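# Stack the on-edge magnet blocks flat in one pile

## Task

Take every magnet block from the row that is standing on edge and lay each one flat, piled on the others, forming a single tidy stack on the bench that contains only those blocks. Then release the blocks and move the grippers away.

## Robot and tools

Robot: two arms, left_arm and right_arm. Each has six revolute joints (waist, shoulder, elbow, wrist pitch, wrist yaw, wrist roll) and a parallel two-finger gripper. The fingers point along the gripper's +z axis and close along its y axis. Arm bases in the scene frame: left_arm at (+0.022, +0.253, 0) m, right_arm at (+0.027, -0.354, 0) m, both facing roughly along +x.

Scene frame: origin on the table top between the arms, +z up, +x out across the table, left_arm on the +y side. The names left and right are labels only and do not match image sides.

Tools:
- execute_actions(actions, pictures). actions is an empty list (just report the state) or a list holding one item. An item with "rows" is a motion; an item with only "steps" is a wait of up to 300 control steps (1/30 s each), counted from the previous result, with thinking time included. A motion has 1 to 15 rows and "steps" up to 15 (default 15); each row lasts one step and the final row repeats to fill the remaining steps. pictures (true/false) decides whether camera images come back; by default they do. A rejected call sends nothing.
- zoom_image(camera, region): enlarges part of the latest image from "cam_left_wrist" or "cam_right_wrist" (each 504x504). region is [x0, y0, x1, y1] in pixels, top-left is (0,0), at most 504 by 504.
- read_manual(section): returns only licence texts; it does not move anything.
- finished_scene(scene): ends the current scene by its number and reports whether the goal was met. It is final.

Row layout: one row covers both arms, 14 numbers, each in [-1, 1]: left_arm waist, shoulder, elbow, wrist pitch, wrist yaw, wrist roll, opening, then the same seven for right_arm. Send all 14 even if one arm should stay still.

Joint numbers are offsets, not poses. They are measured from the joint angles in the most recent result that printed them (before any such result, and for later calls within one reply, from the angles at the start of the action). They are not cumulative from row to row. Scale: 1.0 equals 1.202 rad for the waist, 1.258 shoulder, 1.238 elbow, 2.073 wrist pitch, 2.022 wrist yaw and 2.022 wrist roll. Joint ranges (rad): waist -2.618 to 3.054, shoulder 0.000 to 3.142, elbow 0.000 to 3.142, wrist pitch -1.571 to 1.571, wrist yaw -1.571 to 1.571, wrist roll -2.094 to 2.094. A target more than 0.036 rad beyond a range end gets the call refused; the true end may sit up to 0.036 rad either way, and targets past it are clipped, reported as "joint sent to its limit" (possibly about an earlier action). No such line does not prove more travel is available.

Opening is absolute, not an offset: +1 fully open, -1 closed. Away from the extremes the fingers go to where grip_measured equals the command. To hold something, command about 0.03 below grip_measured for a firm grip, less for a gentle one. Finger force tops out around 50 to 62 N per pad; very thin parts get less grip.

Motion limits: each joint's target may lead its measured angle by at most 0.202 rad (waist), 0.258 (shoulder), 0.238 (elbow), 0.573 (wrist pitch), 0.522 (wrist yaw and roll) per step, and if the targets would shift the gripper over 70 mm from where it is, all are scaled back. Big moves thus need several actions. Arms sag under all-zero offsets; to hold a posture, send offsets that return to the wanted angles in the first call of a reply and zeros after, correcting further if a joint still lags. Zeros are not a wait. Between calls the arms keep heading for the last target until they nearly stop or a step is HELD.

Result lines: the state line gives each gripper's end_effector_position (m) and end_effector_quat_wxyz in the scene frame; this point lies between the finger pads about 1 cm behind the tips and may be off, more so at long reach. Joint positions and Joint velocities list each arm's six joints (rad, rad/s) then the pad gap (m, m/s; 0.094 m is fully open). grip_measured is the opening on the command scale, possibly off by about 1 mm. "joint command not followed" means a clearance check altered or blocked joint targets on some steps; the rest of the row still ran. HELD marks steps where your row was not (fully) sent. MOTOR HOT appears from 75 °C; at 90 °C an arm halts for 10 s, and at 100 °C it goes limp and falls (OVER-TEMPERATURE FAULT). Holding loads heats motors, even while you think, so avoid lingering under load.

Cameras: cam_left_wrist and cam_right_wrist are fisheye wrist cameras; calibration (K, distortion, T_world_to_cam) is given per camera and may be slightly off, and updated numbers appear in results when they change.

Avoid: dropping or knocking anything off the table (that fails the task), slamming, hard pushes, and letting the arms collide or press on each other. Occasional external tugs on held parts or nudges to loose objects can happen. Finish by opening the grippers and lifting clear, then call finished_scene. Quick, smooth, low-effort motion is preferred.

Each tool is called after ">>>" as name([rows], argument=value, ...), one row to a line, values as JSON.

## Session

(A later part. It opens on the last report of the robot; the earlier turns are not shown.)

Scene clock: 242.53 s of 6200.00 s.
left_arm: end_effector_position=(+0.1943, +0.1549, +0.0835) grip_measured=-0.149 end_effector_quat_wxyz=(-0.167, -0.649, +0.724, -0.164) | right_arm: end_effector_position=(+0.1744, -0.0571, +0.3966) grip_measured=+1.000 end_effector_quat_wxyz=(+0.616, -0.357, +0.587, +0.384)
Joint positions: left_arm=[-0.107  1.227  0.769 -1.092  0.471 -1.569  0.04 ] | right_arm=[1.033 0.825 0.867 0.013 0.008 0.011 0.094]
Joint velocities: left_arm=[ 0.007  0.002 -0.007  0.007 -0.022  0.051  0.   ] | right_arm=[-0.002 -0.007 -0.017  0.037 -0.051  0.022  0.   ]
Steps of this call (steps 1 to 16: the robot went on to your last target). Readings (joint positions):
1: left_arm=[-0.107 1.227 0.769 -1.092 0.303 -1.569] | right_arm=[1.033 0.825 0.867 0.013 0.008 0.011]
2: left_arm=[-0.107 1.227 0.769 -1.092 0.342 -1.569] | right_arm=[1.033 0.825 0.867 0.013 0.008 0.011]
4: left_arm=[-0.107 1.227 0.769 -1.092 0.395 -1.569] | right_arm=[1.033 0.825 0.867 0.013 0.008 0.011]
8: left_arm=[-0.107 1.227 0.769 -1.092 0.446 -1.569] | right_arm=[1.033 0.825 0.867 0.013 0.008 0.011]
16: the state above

>>> execute_actions([
  {"rows":[[0,0.005,-0.007,0.01,0.019,0,-0.21,0,0,0,0,0,0,1],[0,0.009,-0.014,0.018,0.019,0,-0.21,0,0,0,0,0,0,1],[0,0.013,-0.021,0.026,0.019,0,-0.21,0,0,0,0,0,0,1],[0,0.017,-0.028,0.034,0.019,0,-0.21,0,0,0,0,0,0,1],[0,0.021,-0.035,0.042,0.019,0,-0.21,0,0,0,0,0,0,1],[0,0.025,-0.042,0.05,0.019,0,-0.21,0,0,0,0,0,0,1],[0,0.029,-0.049,0.058,0.019,0,-0.21,0,0,0,0,0,0,1],[0,0.033,-0.056,0.065,0.019,0,-0.21,0,0,0,0,0,0,1],[0,0.037,-0.063,0.072,0.019,0,-0.21,0,0,0,0,0,0,1],[0,0.041,-0.07,0.072,0.019,0,-0.21,0,0,0,0,0,0,1],[0,0.045,-0.076,0.072,0.019,0,-0.21,0,0,0,0,0,0,1],[0,0.048,-0.081,0.072,0.019,0,-0.21,0,0,0,0,0,0,1],[0,0.05,-0.084,0.072,0.019,0,-0.21,0,0,0,0,0,0,1]]},
], pictures=false)

>>> execute_actions([
  {"steps":12},
])

>>> zoom_image(camera="cam_left_wrist", region=[150, 210, 370, 430])

>>> zoom_image(camera="cam_right_wrist", region=[240, 330, 320, 410])

Scene clock: 254.20 s of 6200.00 s.
left_arm: end_effector_position=(+0.1890, +0.1545, +0.0518) grip_measured=-0.149 end_effector_quat_wxyz=(-0.180, -0.652, +0.721, -0.154) | right_arm: end_effector_position=(+0.1744, -0.0571, +0.3966) grip_measured=+1.000 end_effector_quat_wxyz=(+0.616, -0.357, +0.587, +0.384)
Joint positions: left_arm=[-0.107  1.282  0.671 -0.973  0.477 -1.569  0.04 ] | right_arm=[1.033 0.825 0.867 0.013 0.008 0.011 0.094]
Joint velocities: left_arm=[ 0.012  0.051 -0.09   0.037 -0.007 -0.051  0.   ] | right_arm=[ 0.007  0.007  0.027 -0.022  0.066 -0.037  0.   ]
Steps of this call (steps 1 to 15: the robot went on to your last target; steps 16 to 90: nothing new was sent; then 8.17 s passed at rest; steps 91 to 105: all 15 steps of this action). Readings (joint positions):
91: left_arm=[-0.107 1.227 0.769 -1.092 0.475 -1.569] | right_arm=[1.033 0.825 0.867 0.013 0.008 0.011]
92: left_arm=[-0.107 1.227 0.767 -1.089 0.475 -1.569] | right_arm=[1.033 0.825 0.867 0.013 0.008 0.011]
94: left_arm=[-0.107 1.228 0.757 -1.074 0.476 -1.569] | right_arm=[1.033 0.825 0.867 0.013 0.008 0.011]
98: left_arm=[-0.107 1.248 0.723 -1.028 0.477 -1.569] | right_arm=[1.033 0.825 0.867 0.013 0.008 0.011]
105: the state above

Scene clock: 254.60 s of 6200.00 s.
left_arm: end_effector_position=(+0.1916, +0.1542, +0.0510) grip_measured=-0.149 end_effector_quat_wxyz=(-0.176, -0.651, +0.722, -0.158) | right_arm: end_effector_position=(+0.1744, -0.0571, +0.3966) grip_measured=+1.000 end_effector_quat_wxyz=(+0.616, -0.357, +0.587, +0.384)
Joint positions: left_arm=[-0.107  1.283  0.669 -0.958  0.477 -1.569  0.04 ] | right_arm=[1.033 0.825 0.867 0.013 0.008 0.011 0.094]
Joint velocities: left_arm=[-0.002 -0.002  0.007 -0.066 -0.037  0.051 -0.   ] | right_arm=[-0.007 -0.007 -0.007  0.095  0.007  0.007  0.   ]
Steps of this call (steps 1 to 12: the robot went on to your last target). Readings (joint positions):
1: left_arm=[-0.107 1.283 0.669 -0.972 0.477 -1.569] | right_arm=[1.033 0.825 0.867 0.013 0.008 0.011]
2: left_arm=[-0.107 1.283 0.669 -0.971 0.477 -1.569] | right_arm=[1.033 0.825 0.867 0.013 0.008 0.011]
4: left_arm=[-0.107 1.283 0.669 -0.966 0.477 -1.569] | right_arm=[1.033 0.825 0.867 0.013 0.008 0.011]
8: left_arm=[-0.107 1.283 0.669 -0.960 0.477 -1.569] | right_arm=[1.033 0.825 0.867 0.013 0.008 0.011]
12: the state above
camera_calibration (this result's frames):
cam_left_wrist: T_world_to_cam=[[0.970574, -0.223889, 0.0886539, -0.154098], [-0.203059, -0.563068, 0.801075, 0.130117], [-0.129434, -0.795505, -0.591962, 0.280865], [0, 0, 0, 1]] pos_world=[0.212338, 0.262194, 0.075689]
cam_right_wrist: T_world_to_cam=[[0.877573, -0.373932, -0.300067, -0.0417106], [-0.449673, -0.424846, -0.785684, 0.380249], [0.16631, 0.824428, -0.540981, 0.35664], [0, 0, 0, 1]] pos_world=[0.148279, -0.148074, 0.479175]

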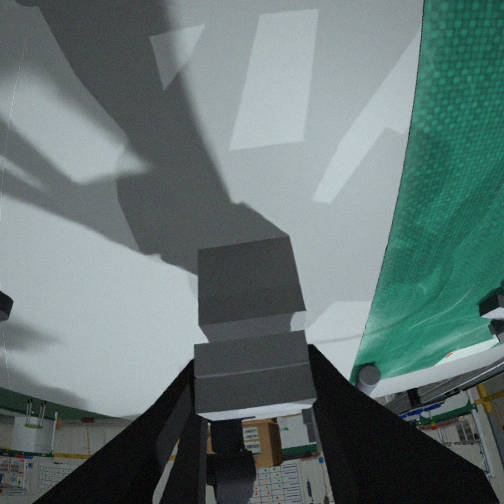

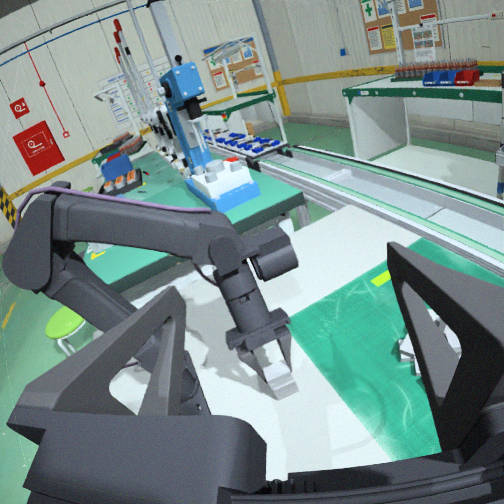

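Region (150, 210, 370, 430) of cam_left_wrist's 504x504 image, scaled by 2.291, with more detail than that image has.

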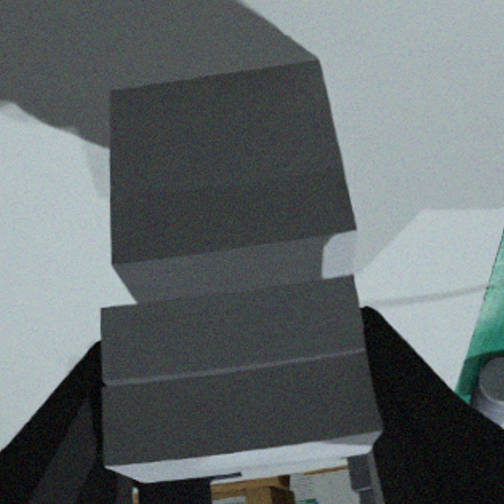

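Region (240, 330, 320, 410) of cam_right_wrist's 504x504 image, scaled by 6.300, with more detail than that image has.

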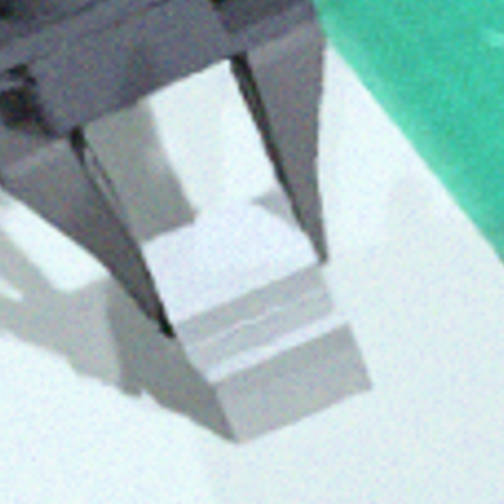

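>>> execute_actions([
  {"rows":[[0,0.007,-0.005,0.012,0.014,0,-0.21,0,0,0,0,0,0,1],[0,0.009,-0.007,0.015,0.014,0,-0.21,0,0,0,0,0,0,1],[0,0.011,-0.009,0.018,0.014,0,-0.21,0,0,0,0,0,0,1],[0,0.013,-0.011,0.02,0.014,0,-0.21,0,0,0,0,0,0,1],[0,0.015,-0.013,0.022,0.014,0,-0.21,0,0,0,0,0,0,1],[0,0.0175,-0.0147,0.022,0.014,0,-0.21,0,0,0,0,0,0,1]]},
], pictures=false)

>>> execute_actions([
  {"steps":6},
])

>>> zoom_image(camera="cam_left_wrist", region=[170, 260, 340, 430])

Scene clock: 261.90 s of 6200.00 s.
left_arm: end_effector_position=(+0.1932, +0.1540, +0.0460) grip_measured=-0.149 end_effector_quat_wxyz=(-0.175, -0.650, +0.722, -0.159) | right_arm: end_effector_position=(+0.1744, -0.0571, +0.3966) grip_measured=+1.000 end_effector_quat_wxyz=(+0.616, -0.357, +0.587, +0.384)
Joint positions: left_arm=[-0.107  1.297  0.656 -0.93   0.477 -1.569  0.04 ] | right_arm=[1.033 0.825 0.867 0.013 0.008 0.011 0.094]
Joint velocities: left_arm=[-0.007  0.012 -0.027  0.051  0.051 -0.022 -0.   ] | right_arm=[-0.002 -0.027  0.007  0.051 -0.022 -0.037  0.   ]
Steps of this call (steps 1 to 30: the robot went on to your last target; steps 31 to 90: nothing new was sent; then 3.80 s passed at rest; steps 91 to 105: all 15 steps of this action). Readings (joint positions):
91: left_arm=[-0.107 1.283 0.669 -0.957 0.477 -1.569] | right_arm=[1.033 0.825 0.867 0.013 0.008 0.011]
92: left_arm=[-0.107 1.283 0.669 -0.955 0.477 -1.569] | right_arm=[1.033 0.825 0.867 0.013 0.008 0.011]
94: left_arm=[-0.107 1.283 0.669 -0.949 0.477 -1.569] | right_arm=[1.033 0.825 0.867 0.013 0.008 0.011]
98: left_arm=[-0.107 1.290 0.663 -0.933 0.477 -1.569] | right_arm=[1.033 0.825 0.867 0.013 0.008 0.011]
105: the state above

Scene clock: 262.10 s of 6200.00 s.
left_arm: end_effector_position=(+0.1936, +0.1540, +0.0460) grip_measured=-0.149 end_effector_quat_wxyz=(-0.175, -0.650, +0.722, -0.159) | right_arm: end_effector_position=(+0.1744, -0.0571, +0.3966) grip_measured=+1.000 end_effector_quat_wxyz=(+0.616, -0.357, +0.587, +0.384)
Joint positions: left_arm=[-0.107  1.297  0.656 -0.928  0.477 -1.569  0.04 ] | right_arm=[1.033 0.825 0.867 0.013 0.008 0.011 0.094]
Joint velocities: left_arm=[-0.002  0.002  0.002  0.022  0.037  0.007  0.001] | right_arm=[ 0.002 -0.007 -0.007 -0.022 -0.066 -0.037  0.   ]
Steps of this call (steps 1 to 6: the robot went on to your last target). Readings (joint positions):
1: left_arm=[-0.107 1.297 0.656 -0.929 0.477 -1.569] | right_arm=[1.033 0.825 0.867 0.013 0.008 0.011]
2: left_arm=[-0.107 1.297 0.656 -0.929 0.477 -1.569] | right_arm=[1.033 0.825 0.867 0.013 0.008 0.011]
4: left_arm=[-0.107 1.297 0.656 -0.929 0.477 -1.569] | right_arm=[1.033 0.825 0.867 0.013 0.008 0.011]
6: the state above
camera_calibration (this result's frames):
cam_left_wrist: T_world_to_cam=[[0.97016, -0.223847, 0.0931777, -0.155765], [-0.206705, -0.562692, 0.800406, 0.135085], [-0.126738, -0.795783, -0.592172, 0.277534], [0, 0, 0, 1]] pos_world=[0.214214, 0.262, 0.0707394]
cam_right_wrist: T_world_to_cam=[[0.877573, -0.373932, -0.300067, -0.0417106], [-0.449673, -0.424846, -0.785684, 0.380249], [0.16631, 0.824428, -0.540981, 0.35664], [0, 0, 0, 1]] pos_world=[0.148279, -0.148074, 0.479175]

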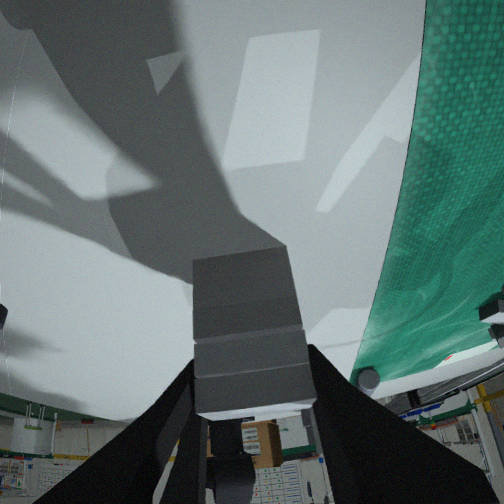

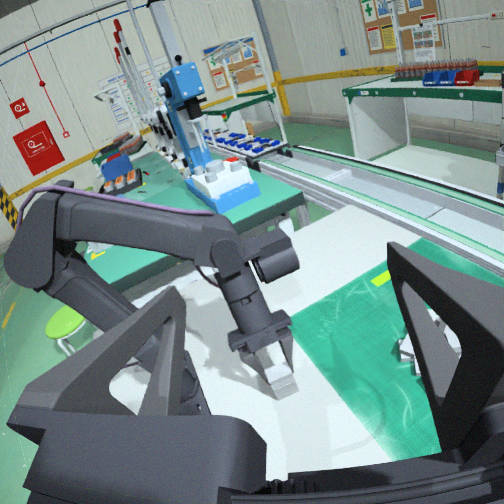

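Region (170, 260, 340, 430) of cam_left_wrist's 504x504 image, scaled by 2.965, with more detail than that image has.

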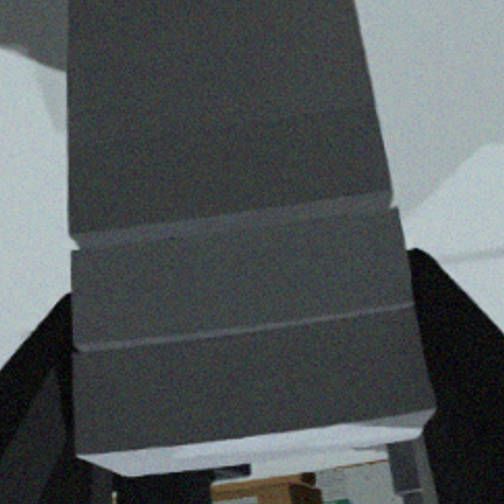

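>>> execute_actions([
  {"rows":[[0,0.008,-0.008,0.01,0.014,0,-0.21,0,0,0,0,0,0,1],[0,0.01,-0.01,0.012,0.014,0,-0.21,0,0,0,0,0,0,1],[0,0.012,-0.013,0.012,0.014,0,-0.21,0,0,0,0,0,0,1]],"steps":12},
])

>>> zoom_image(camera="cam_left_wrist", region=[170, 260, 340, 430])

Scene clock: 265.33 s of 6200.00 s.
left_arm: end_effector_position=(+0.1956, +0.1538, +0.0460) grip_measured=-0.149 end_effector_quat_wxyz=(-0.172, -0.649, +0.723, -0.162) | right_arm: end_effector_position=(+0.1744, -0.0571, +0.3966) grip_measured=+1.000 end_effector_quat_wxyz=(+0.616, -0.357, +0.587, +0.384)
Joint positions: left_arm=[-0.107  1.297  0.656 -0.92   0.477 -1.569  0.04 ] | right_arm=[1.033 0.825 0.867 0.013 0.008 0.011 0.094]
Joint velocities: left_arm=[ 0.027 -0.007  0.017  0.007  0.007 -0.007 -0.003] | right_arm=[ 0.012  0.002 -0.007  0.037  0.022 -0.051  0.   ]
Steps of this call (steps 1 to 15: the robot went on to your last target; steps 16 to 85: nothing new was sent; steps 86 to 97: all 12 steps of this action). Readings (joint positions):
86: left_arm=[-0.107 1.297 0.656 -0.928 0.477 -1.569] | right_arm=[1.033 0.825 0.867 0.013 0.008 0.011]
87: left_arm=[-0.107 1.297 0.656 -0.927 0.477 -1.569] | right_arm=[1.033 0.825 0.867 0.013 0.008 0.011]
89: left_arm=[-0.107 1.297 0.656 -0.924 0.477 -1.569] | right_arm=[1.033 0.825 0.867 0.013 0.008 0.011]
93: left_arm=[-0.107 1.297 0.656 -0.920 0.477 -1.569] | right_arm=[1.033 0.825 0.867 0.013 0.008 0.011]
97: the state above
camera_calibration (this result's frames):
cam_left_wrist: T_world_to_cam=[[0.969309, -0.223759, 0.101843, -0.157995], [-0.213685, -0.561973, 0.799078, 0.136688], [-0.121568, -0.796315, -0.592539, 0.276718], [0, 0, 0, 1]] pos_world=[0.215994, 0.261817, 0.070833]
cam_right_wrist: T_world_to_cam=[[0.877573, -0.373932, -0.300067, -0.0417106], [-0.449673, -0.424846, -0.785684, 0.380249], [0.16631, 0.824428, -0.540981, 0.35664], [0, 0, 0, 1]] pos_world=[0.148279, -0.148074, 0.479175]

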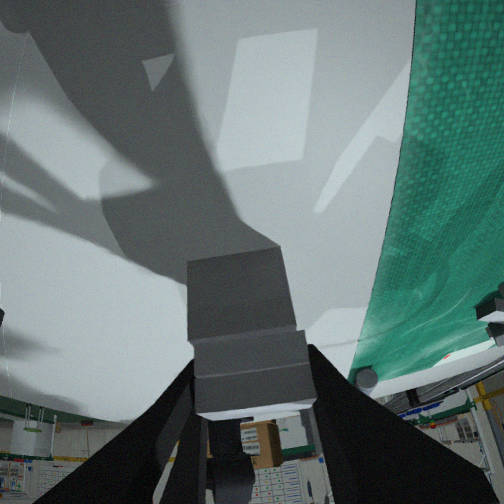

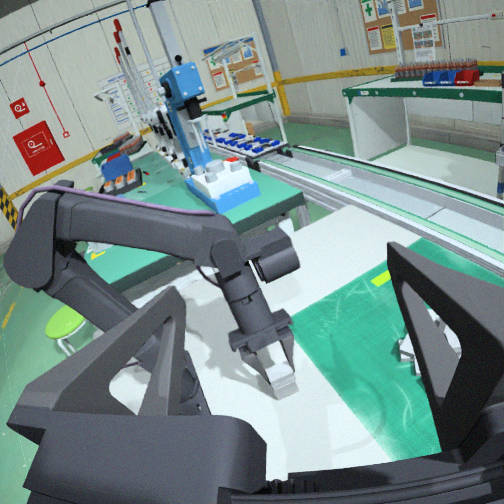

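Region (170, 260, 340, 430) of cam_left_wrist's 504x504 image, scaled by 2.965, with more detail than that image has.

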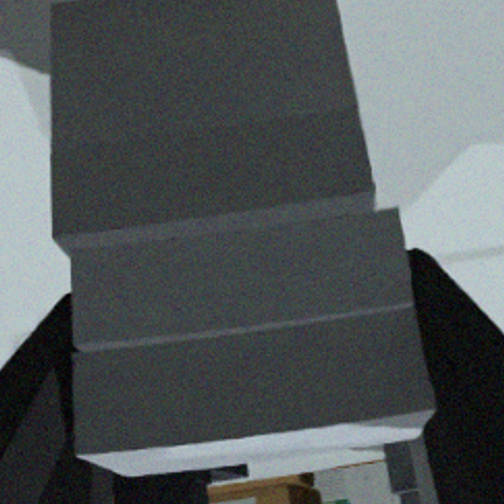

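>>> execute_actions([
  {"rows":[[0,0.005,-0.019,0.004,0.014,0,-0.21,0,0,0,0,0,0,1],[0,0.005,-0.019,0.004,0.014,0,-0.21,0,0,0,0,0,0,1],[0,0.005,-0.013,0.004,0.014,0,-0.21,0,0,0,0,0,0,1]],"steps":10},
])

>>> zoom_image(camera="cam_left_wrist", region=[170, 260, 340, 430])

Scene clock: 270.63 s of 6200.00 s.
left_arm: end_effector_position=(+0.1932, +0.1538, +0.0439) grip_measured=-0.149 end_effector_quat_wxyz=(-0.174, -0.650, +0.722, -0.161) | right_arm: end_effector_position=(+0.1744, -0.0571, +0.3966) grip_measured=+1.000 end_effector_quat_wxyz=(+0.616, -0.357, +0.587, +0.384)
Joint positions: left_arm=[-0.107  1.297  0.647 -0.916  0.479 -1.569  0.04 ] | right_arm=[1.033 0.825 0.867 0.013 0.008 0.011 0.094]
Joint velocities: left_arm=[-0.012 -0.017  0.002 -0.007 -0.022 -0.007 -0.001] | right_arm=[ 0.002  0.027 -0.007  0.037  0.051  0.037  0.   ]
Steps of this call (steps 1 to 15: the robot went on to your last target; steps 16 to 90: nothing new was sent; then 1.97 s passed at rest; steps 91 to 100: all 10 steps of this action). Readings (joint positions):
91: left_arm=[-0.107 1.297 0.654 -0.918 0.477 -1.569] | right_arm=[1.033 0.825 0.867 0.013 0.008 0.011]
92: left_arm=[-0.107 1.297 0.651 -0.916 0.477 -1.569] | right_arm=[1.033 0.825 0.867 0.013 0.008 0.011]
94: left_arm=[-0.107 1.297 0.647 -0.916 0.478 -1.569] | right_arm=[1.033 0.825 0.867 0.013 0.008 0.011]
98: left_arm=[-0.107 1.297 0.647 -0.916 0.479 -1.569] | right_arm=[1.033 0.825 0.867 0.013 0.008 0.011]
100: the state above
camera_calibration (this result's frames):
cam_left_wrist: T_world_to_cam=[[0.969922, -0.223683, 0.0960035, -0.155371], [-0.20871, -0.561257, 0.800894, 0.136708], [-0.125264, -0.796842, -0.59106, 0.27592], [0, 0, 0, 1]] pos_world=[0.213793, 0.261839, 0.0685129]
cam_right_wrist: T_world_to_cam=[[0.877573, -0.373932, -0.300067, -0.0417106], [-0.449673, -0.424846, -0.785684, 0.380249], [0.16631, 0.824428, -0.540981, 0.35664], [0, 0, 0, 1]] pos_world=[0.148279, -0.148074, 0.479175]

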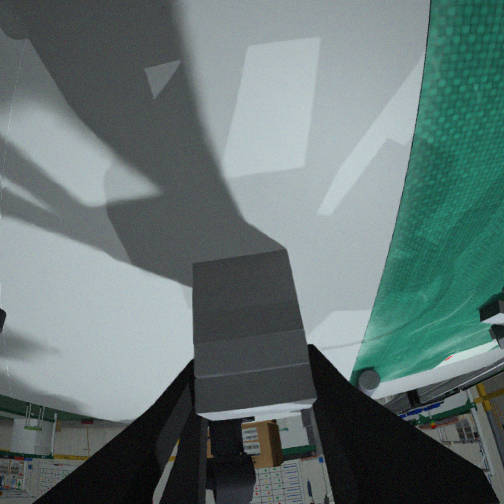

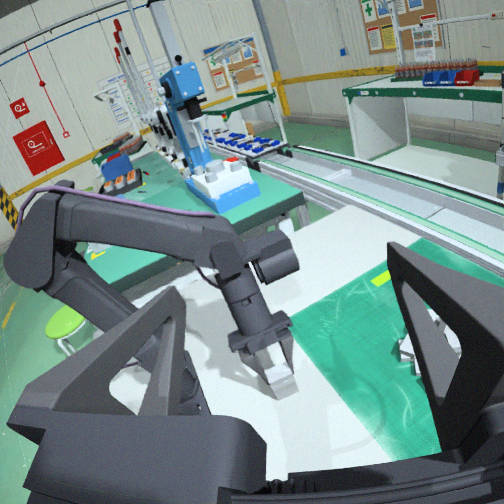

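Region (170, 260, 340, 430) of cam_left_wrist's 504x504 image, scaled by 2.965, with more detail than that image has.

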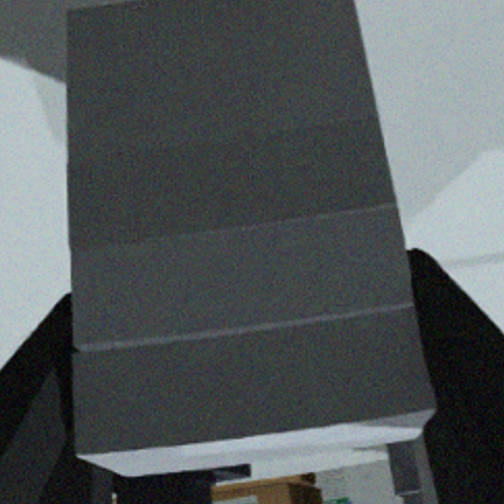

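Release, lift and swing clear.

>>> execute_actions([
  {"rows":[[0,0,0,0,0.006,0,-0.18,0,0,0,0,0,0,1],[0,0,0,0,0.005,0,-0.165,0,0,0,0,0,0,1],[0,0,0,0,0.005,0,-0.155,0,0,0,0,0,0,1],[0,0,0,0,0.005,0,-0.145,0,0,0,0,0,0,1],[0,0,0,0,0.005,0,-0.13,0,0,0,0,0,0,1],[0,0,0,0,0.005,0,-0.08,0,0,0,0,0,0,1],[0,0,0,0,0.005,0,0.05,0,0,0,0,0,0,1],[0,0,0,0,0.005,0,0.2,0,0,0,0,0,0,1],[0,0,0,0,0.005,0,0.4,0,0,0,0,0,0,1],[0,0,0,0,0.005,0,0.6,0,0,0,0,0,0,1]],"steps":12},
], pictures=false)

>>> execute_actions([
  {"rows":[[0,-0.018,0.022,-0.02,0.005,0,0.6,0,0,0,0,0,0,1],[0,-0.025,0.034,-0.035,0.005,0,0.6,0,0,0,0,0,0,1],[0,-0.032,0.046,-0.05,0.005,0,0.6,0,0,0,0,0,0,1],[0,-0.039,0.058,-0.062,0.005,0,0.6,0,0,0,0,0,0,1],[0,-0.046,0.07,-0.074,0.005,0,0.6,0,0,0,0,0,0,1],[0,-0.052,0.082,-0.086,0.005,0,0.6,0,0,0,0,0,0,1],[0,-0.058,0.094,-0.098,0.005,0,0.6,0,0,0,0,0,0,1],[0,-0.064,0.11,-0.11,0,0,0.6,0,0,0,0,0,0,1],[0,-0.07,0.13,-0.125,-0.02,0,0.6,0,0,0,0,0,0,1],[0,-0.076,0.15,-0.14,-0.05,0,0.6,0,0,0,0,0,0,1],[0,-0.082,0.18,-0.16,-0.08,0,0.6,0,0,0,0,0,0,1],[0,-0.088,0.21,-0.18,-0.11,0,0.6,0,0,0,0,0,0,1],[0,-0.094,0.24,-0.2,-0.14,0,0.6,0,0,0,0,0,0,1],[0,-0.1,0.27,-0.22,-0.17,0,0.6,0,0,0,0,0,0,1],[0.1,-0.11,0.36,-0.26,-0.22,0,0.6,0,0,0,0,0,0,1]]},
], pictures=false)

>>> execute_actions([
  {"steps":15},
])

>>> zoom_image(camera="cam_right_wrist", region=[240, 330, 320, 410])

Scene clock: 301.37 s of 6200.00 s.
left_arm: end_effector_position=(+0.1932, +0.1538, +0.0439) grip_measured=+0.592 end_effector_quat_wxyz=(-0.174, -0.650, +0.722, -0.161) | right_arm: end_effector_position=(+0.1744, -0.0571, +0.3966) grip_measured=+1.000 end_effector_quat_wxyz=(+0.616, -0.357, +0.587, +0.384)
Joint positions: left_arm=[-0.107  1.297  0.647 -0.916  0.479 -1.569  0.075] | right_arm=[1.033 0.825 0.867 0.013 0.008 0.011 0.094]
Joint velocities: left_arm=[ 0.007  0.007 -0.002 -0.007 -0.022 -0.007  0.015] | right_arm=[ 0.017 -0.002  0.022  0.007 -0.051  0.007  0.   ]
Steps of this call (steps 1 to 15: the robot went on to your last target; steps 16 to 90: nothing new was sent; then 27.33 s passed at rest; steps 91 to 102: all 12 steps of this action). Readings (joint positions):
91: left_arm=[-0.107 1.297 0.647 -0.916 0.479 -1.569] | right_arm=[1.033 0.825 0.867 0.013 0.008 0.011]
92: left_arm=[-0.107 1.297 0.647 -0.916 0.479 -1.569] | right_arm=[1.033 0.825 0.867 0.013 0.008 0.011]
94: left_arm=[-0.107 1.297 0.647 -0.916 0.479 -1.569] | right_arm=[1.033 0.825 0.867 0.013 0.008 0.011]
98: left_arm=[-0.107 1.297 0.647 -0.916 0.479 -1.569] | right_arm=[1.033 0.825 0.867 0.013 0.008 0.011]
102: the state above

Scene clock: 301.87 s of 6200.00 s.
left_arm: end_effector_position=(+0.2071, +0.1860, +0.1159) grip_measured=+0.599 end_effector_quat_wxyz=(-0.090, -0.664, +0.733, -0.116) | right_arm: end_effector_position=(+0.1744, -0.0571, +0.3966) grip_measured=+1.000 end_effector_quat_wxyz=(+0.616, -0.357, +0.587, +0.384)
Joint positions: left_arm=[-0.094  1.209  0.933 -1.245  0.291 -1.569  0.075] | right_arm=[1.033 0.825 0.867 0.013 0.008 0.011 0.094]
Joint velocities: left_arm=[ 0.706 -0.066  1.497 -1.604 -1.165  0.022 -0.001] | right_arm=[-0.012 -0.007 -0.007  0.037  0.037  0.022  0.   ]
Steps of this call (steps 1 to 15: all 15 steps of this action). Readings (joint positions):
1: left_arm=[-0.107 1.297 0.647 -0.917 0.479 -1.569] | right_arm=[1.033 0.825 0.867 0.013 0.008 0.011]
2: left_arm=[-0.107 1.297 0.649 -0.924 0.479 -1.569] | right_arm=[1.033 0.825 0.867 0.013 0.008 0.011]
4: left_arm=[-0.107 1.293 0.664 -0.956 0.479 -1.569] | right_arm=[1.033 0.825 0.867 0.013 0.008 0.011]
8: left_arm=[-0.107 1.259 0.725 -1.033 0.479 -1.569] | right_arm=[1.033 0.825 0.867 0.013 0.008 0.011]
15: the state above

Scene clock: 302.37 s of 6200.00 s.
left_arm: end_effector_position=(+0.2016, +0.2461, +0.1526) grip_measured=+0.599 end_effector_quat_wxyz=(-0.000, +0.710, -0.703, +0.042) | right_arm: end_effector_position=(+0.1744, -0.0571, +0.3966) grip_measured=+1.000 end_effector_quat_wxyz=(+0.616, -0.357, +0.587, +0.384)
Joint positions: left_arm=[ 0.009  1.167  1.082 -1.427  0.059 -1.569  0.075] | right_arm=[1.033 0.825 0.867 0.013 0.008 0.011 0.094]
Joint velocities: left_arm=[ 0.007 -0.007 -0.002 -0.007 -0.066 -0.051 -0.   ] | right_arm=[-0.012 -0.017 -0.012 -0.066 -0.022 -0.022  0.   ]
Steps of this call (steps 1 to 15: the robot went on to your last target). Readings (joint positions):
1: left_arm=[-0.059 1.205 0.985 -1.286 0.247 -1.569] | right_arm=[1.033 0.825 0.867 0.013 0.008 0.011]
2: left_arm=[-0.025 1.197 1.029 -1.309 0.204 -1.569] | right_arm=[1.033 0.825 0.867 0.013 0.008 0.011]
4: left_arm=[0.007 1.176 1.075 -1.336 0.142 -1.569] | right_arm=[1.033 0.825 0.867 0.013 0.008 0.011]
8: left_arm=[0.009 1.167 1.082 -1.394 0.086 -1.569] | right_arm=[1.033 0.825 0.867 0.013 0.008 0.011]
15: the state above
camera_calibration (this result's frames):
cam_left_wrist: T_world_to_cam=[[0.986567, -0.135691, 0.090964, -0.177545], [-0.162909, -0.858559, 0.486144, 0.215155], [0.0121326, -0.494433, -0.869131, 0.355066], [0, 0, 0, 1]] pos_world=[0.205903, 0.336188, 0.220153]
cam_right_wrist: T_world_to_cam=[[0.877573, -0.373932, -0.300067, -0.0417106], [-0.449673, -0.424846, -0.785684, 0.380249], [0.16631, 0.824428, -0.540981, 0.35664], [0, 0, 0, 1]] pos_world=[0.148279, -0.148074, 0.479175]

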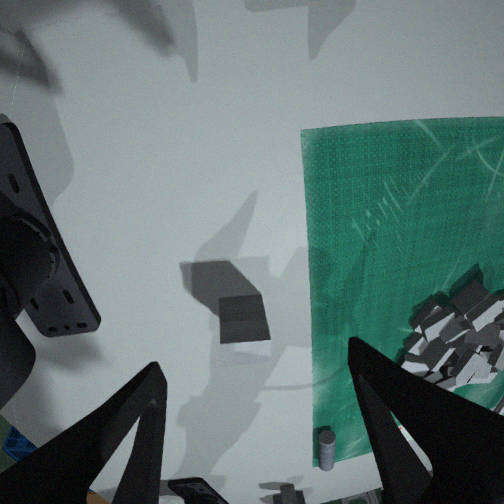

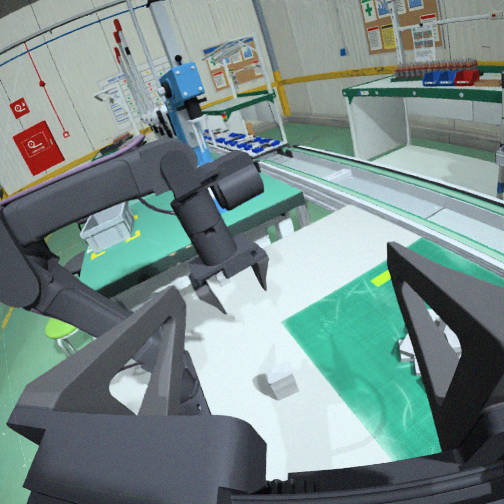

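Region (240, 330, 320, 410) of cam_right_wrist's 504x504 image, scaled by 6.300, with more detail than that image has.

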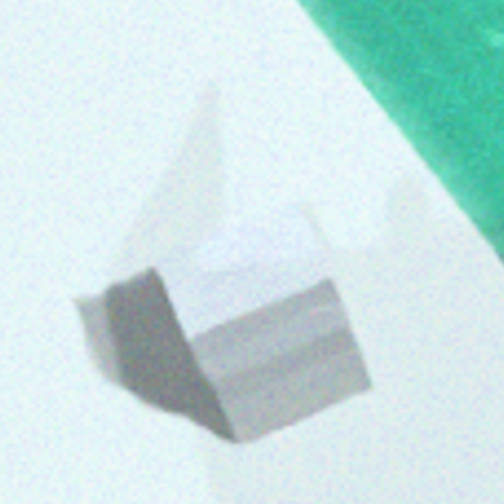

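Neat. Move a little further clear.

>>> execute_actions([
  {"rows":[[0.03,-0.03,0.02,0,0,0,0.6,0,0,0,0,0,0,1],[0.06,-0.06,0.03,0,0,0,0.6,0,0,0,0,0,0,1],[0.09,-0.09,0.04,0,0,0,0.6,0,0,0,0,0,0,1],[0.12,-0.12,0.05,0,0,0,0.6,0,0,0,0,0,0,1],[0.15,-0.15,0.06,0,0,0,0.6,0,0,0,0,0,0,1],[0.18,-0.18,0.07,0,0,0,0.6,0,0,0,0,0,0,1],[0.21,-0.21,0.08,0,0,0,0.6,0,0,0,0,0,0,1],[0.24,-0.23,0.09,0,0,0,0.6,0,0,0,0,0,0,1],[0.26,-0.25,0.1,0,0,0,0.6,0,0,0,0,0,0,1]]},
])

Scene clock: 306.43 s of 6200.00 s.
left_arm: end_effector_position=(+0.1880, +0.2979, +0.2380) grip_measured=+0.599 end_effector_quat_wxyz=(-0.181, +0.781, -0.574, +0.166) | right_arm: end_effector_position=(+0.1744, -0.0571, +0.3966) grip_measured=+1.000 end_effector_quat_wxyz=(+0.616, -0.357, +0.587, +0.384)
Joint positions: left_arm=[ 0.314  0.846  1.196 -1.428  0.059 -1.569  0.075] | right_arm=[1.033 0.825 0.867 0.013 0.008 0.011 0.094]
Joint velocities: left_arm=[ 0.012  0.046 -0.002  0.051  0.051 -0.007 -0.002] | right_arm=[-0.007 -0.022 -0.002  0.022  0.022 -0.066  0.   ]
Steps of this call (steps 1 to 15: the robot went on to your last target; steps 16 to 90: nothing new was sent; then 0.57 s passed at rest; steps 91 to 105: all 15 steps of this action). Readings (joint positions):
91: left_arm=[0.013 1.166 1.082 -1.433 0.054 -1.569] | right_arm=[1.033 0.825 0.867 0.013 0.008 0.011]
92: left_arm=[0.027 1.160 1.082 -1.432 0.056 -1.569] | right_arm=[1.033 0.825 0.867 0.013 0.008 0.011]
94: left_arm=[0.085 1.124 1.088 -1.430 0.059 -1.569] | right_arm=[1.033 0.825 0.867 0.013 0.008 0.011]
98: left_arm=[0.232 0.971 1.141 -1.428 0.060 -1.569] | right_arm=[1.033 0.825 0.867 0.013 0.008 0.011]
105: the state above
camera_calibration (this result's frames):
cam_left_wrist: T_world_to_cam=[[0.858728, 0.126016, 0.496696, -0.315295], [-0.0767133, -0.926754, 0.367754, 0.24818], [0.506657, -0.353903, -0.786162, 0.300485], [0, 0, 0, 1]] pos_world=[0.137549, 0.376077, 0.301566]
cam_right_wrist: T_world_to_cam=[[0.877573, -0.373932, -0.300067, -0.0417106], [-0.449673, -0.424846, -0.785684, 0.380249], [0.16631, 0.824428, -0.540981, 0.35664], [0, 0, 0, 1]] pos_world=[0.148279, -0.148074, 0.479175]

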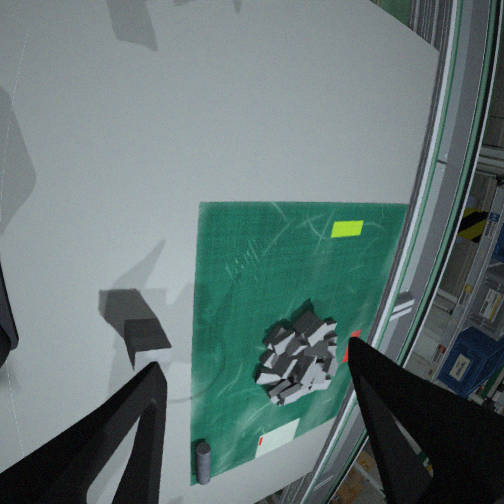

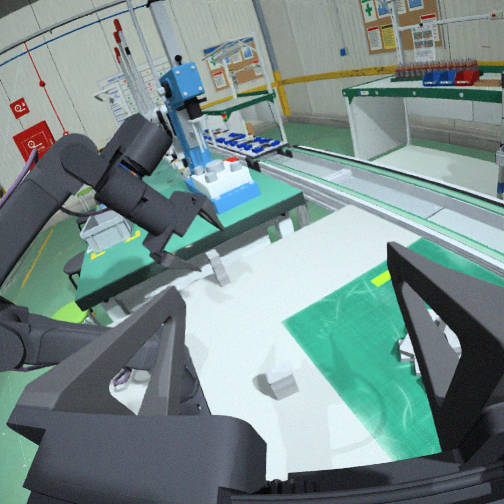

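>>> finished_scene(scene=1)

The scene is finished: the task was done.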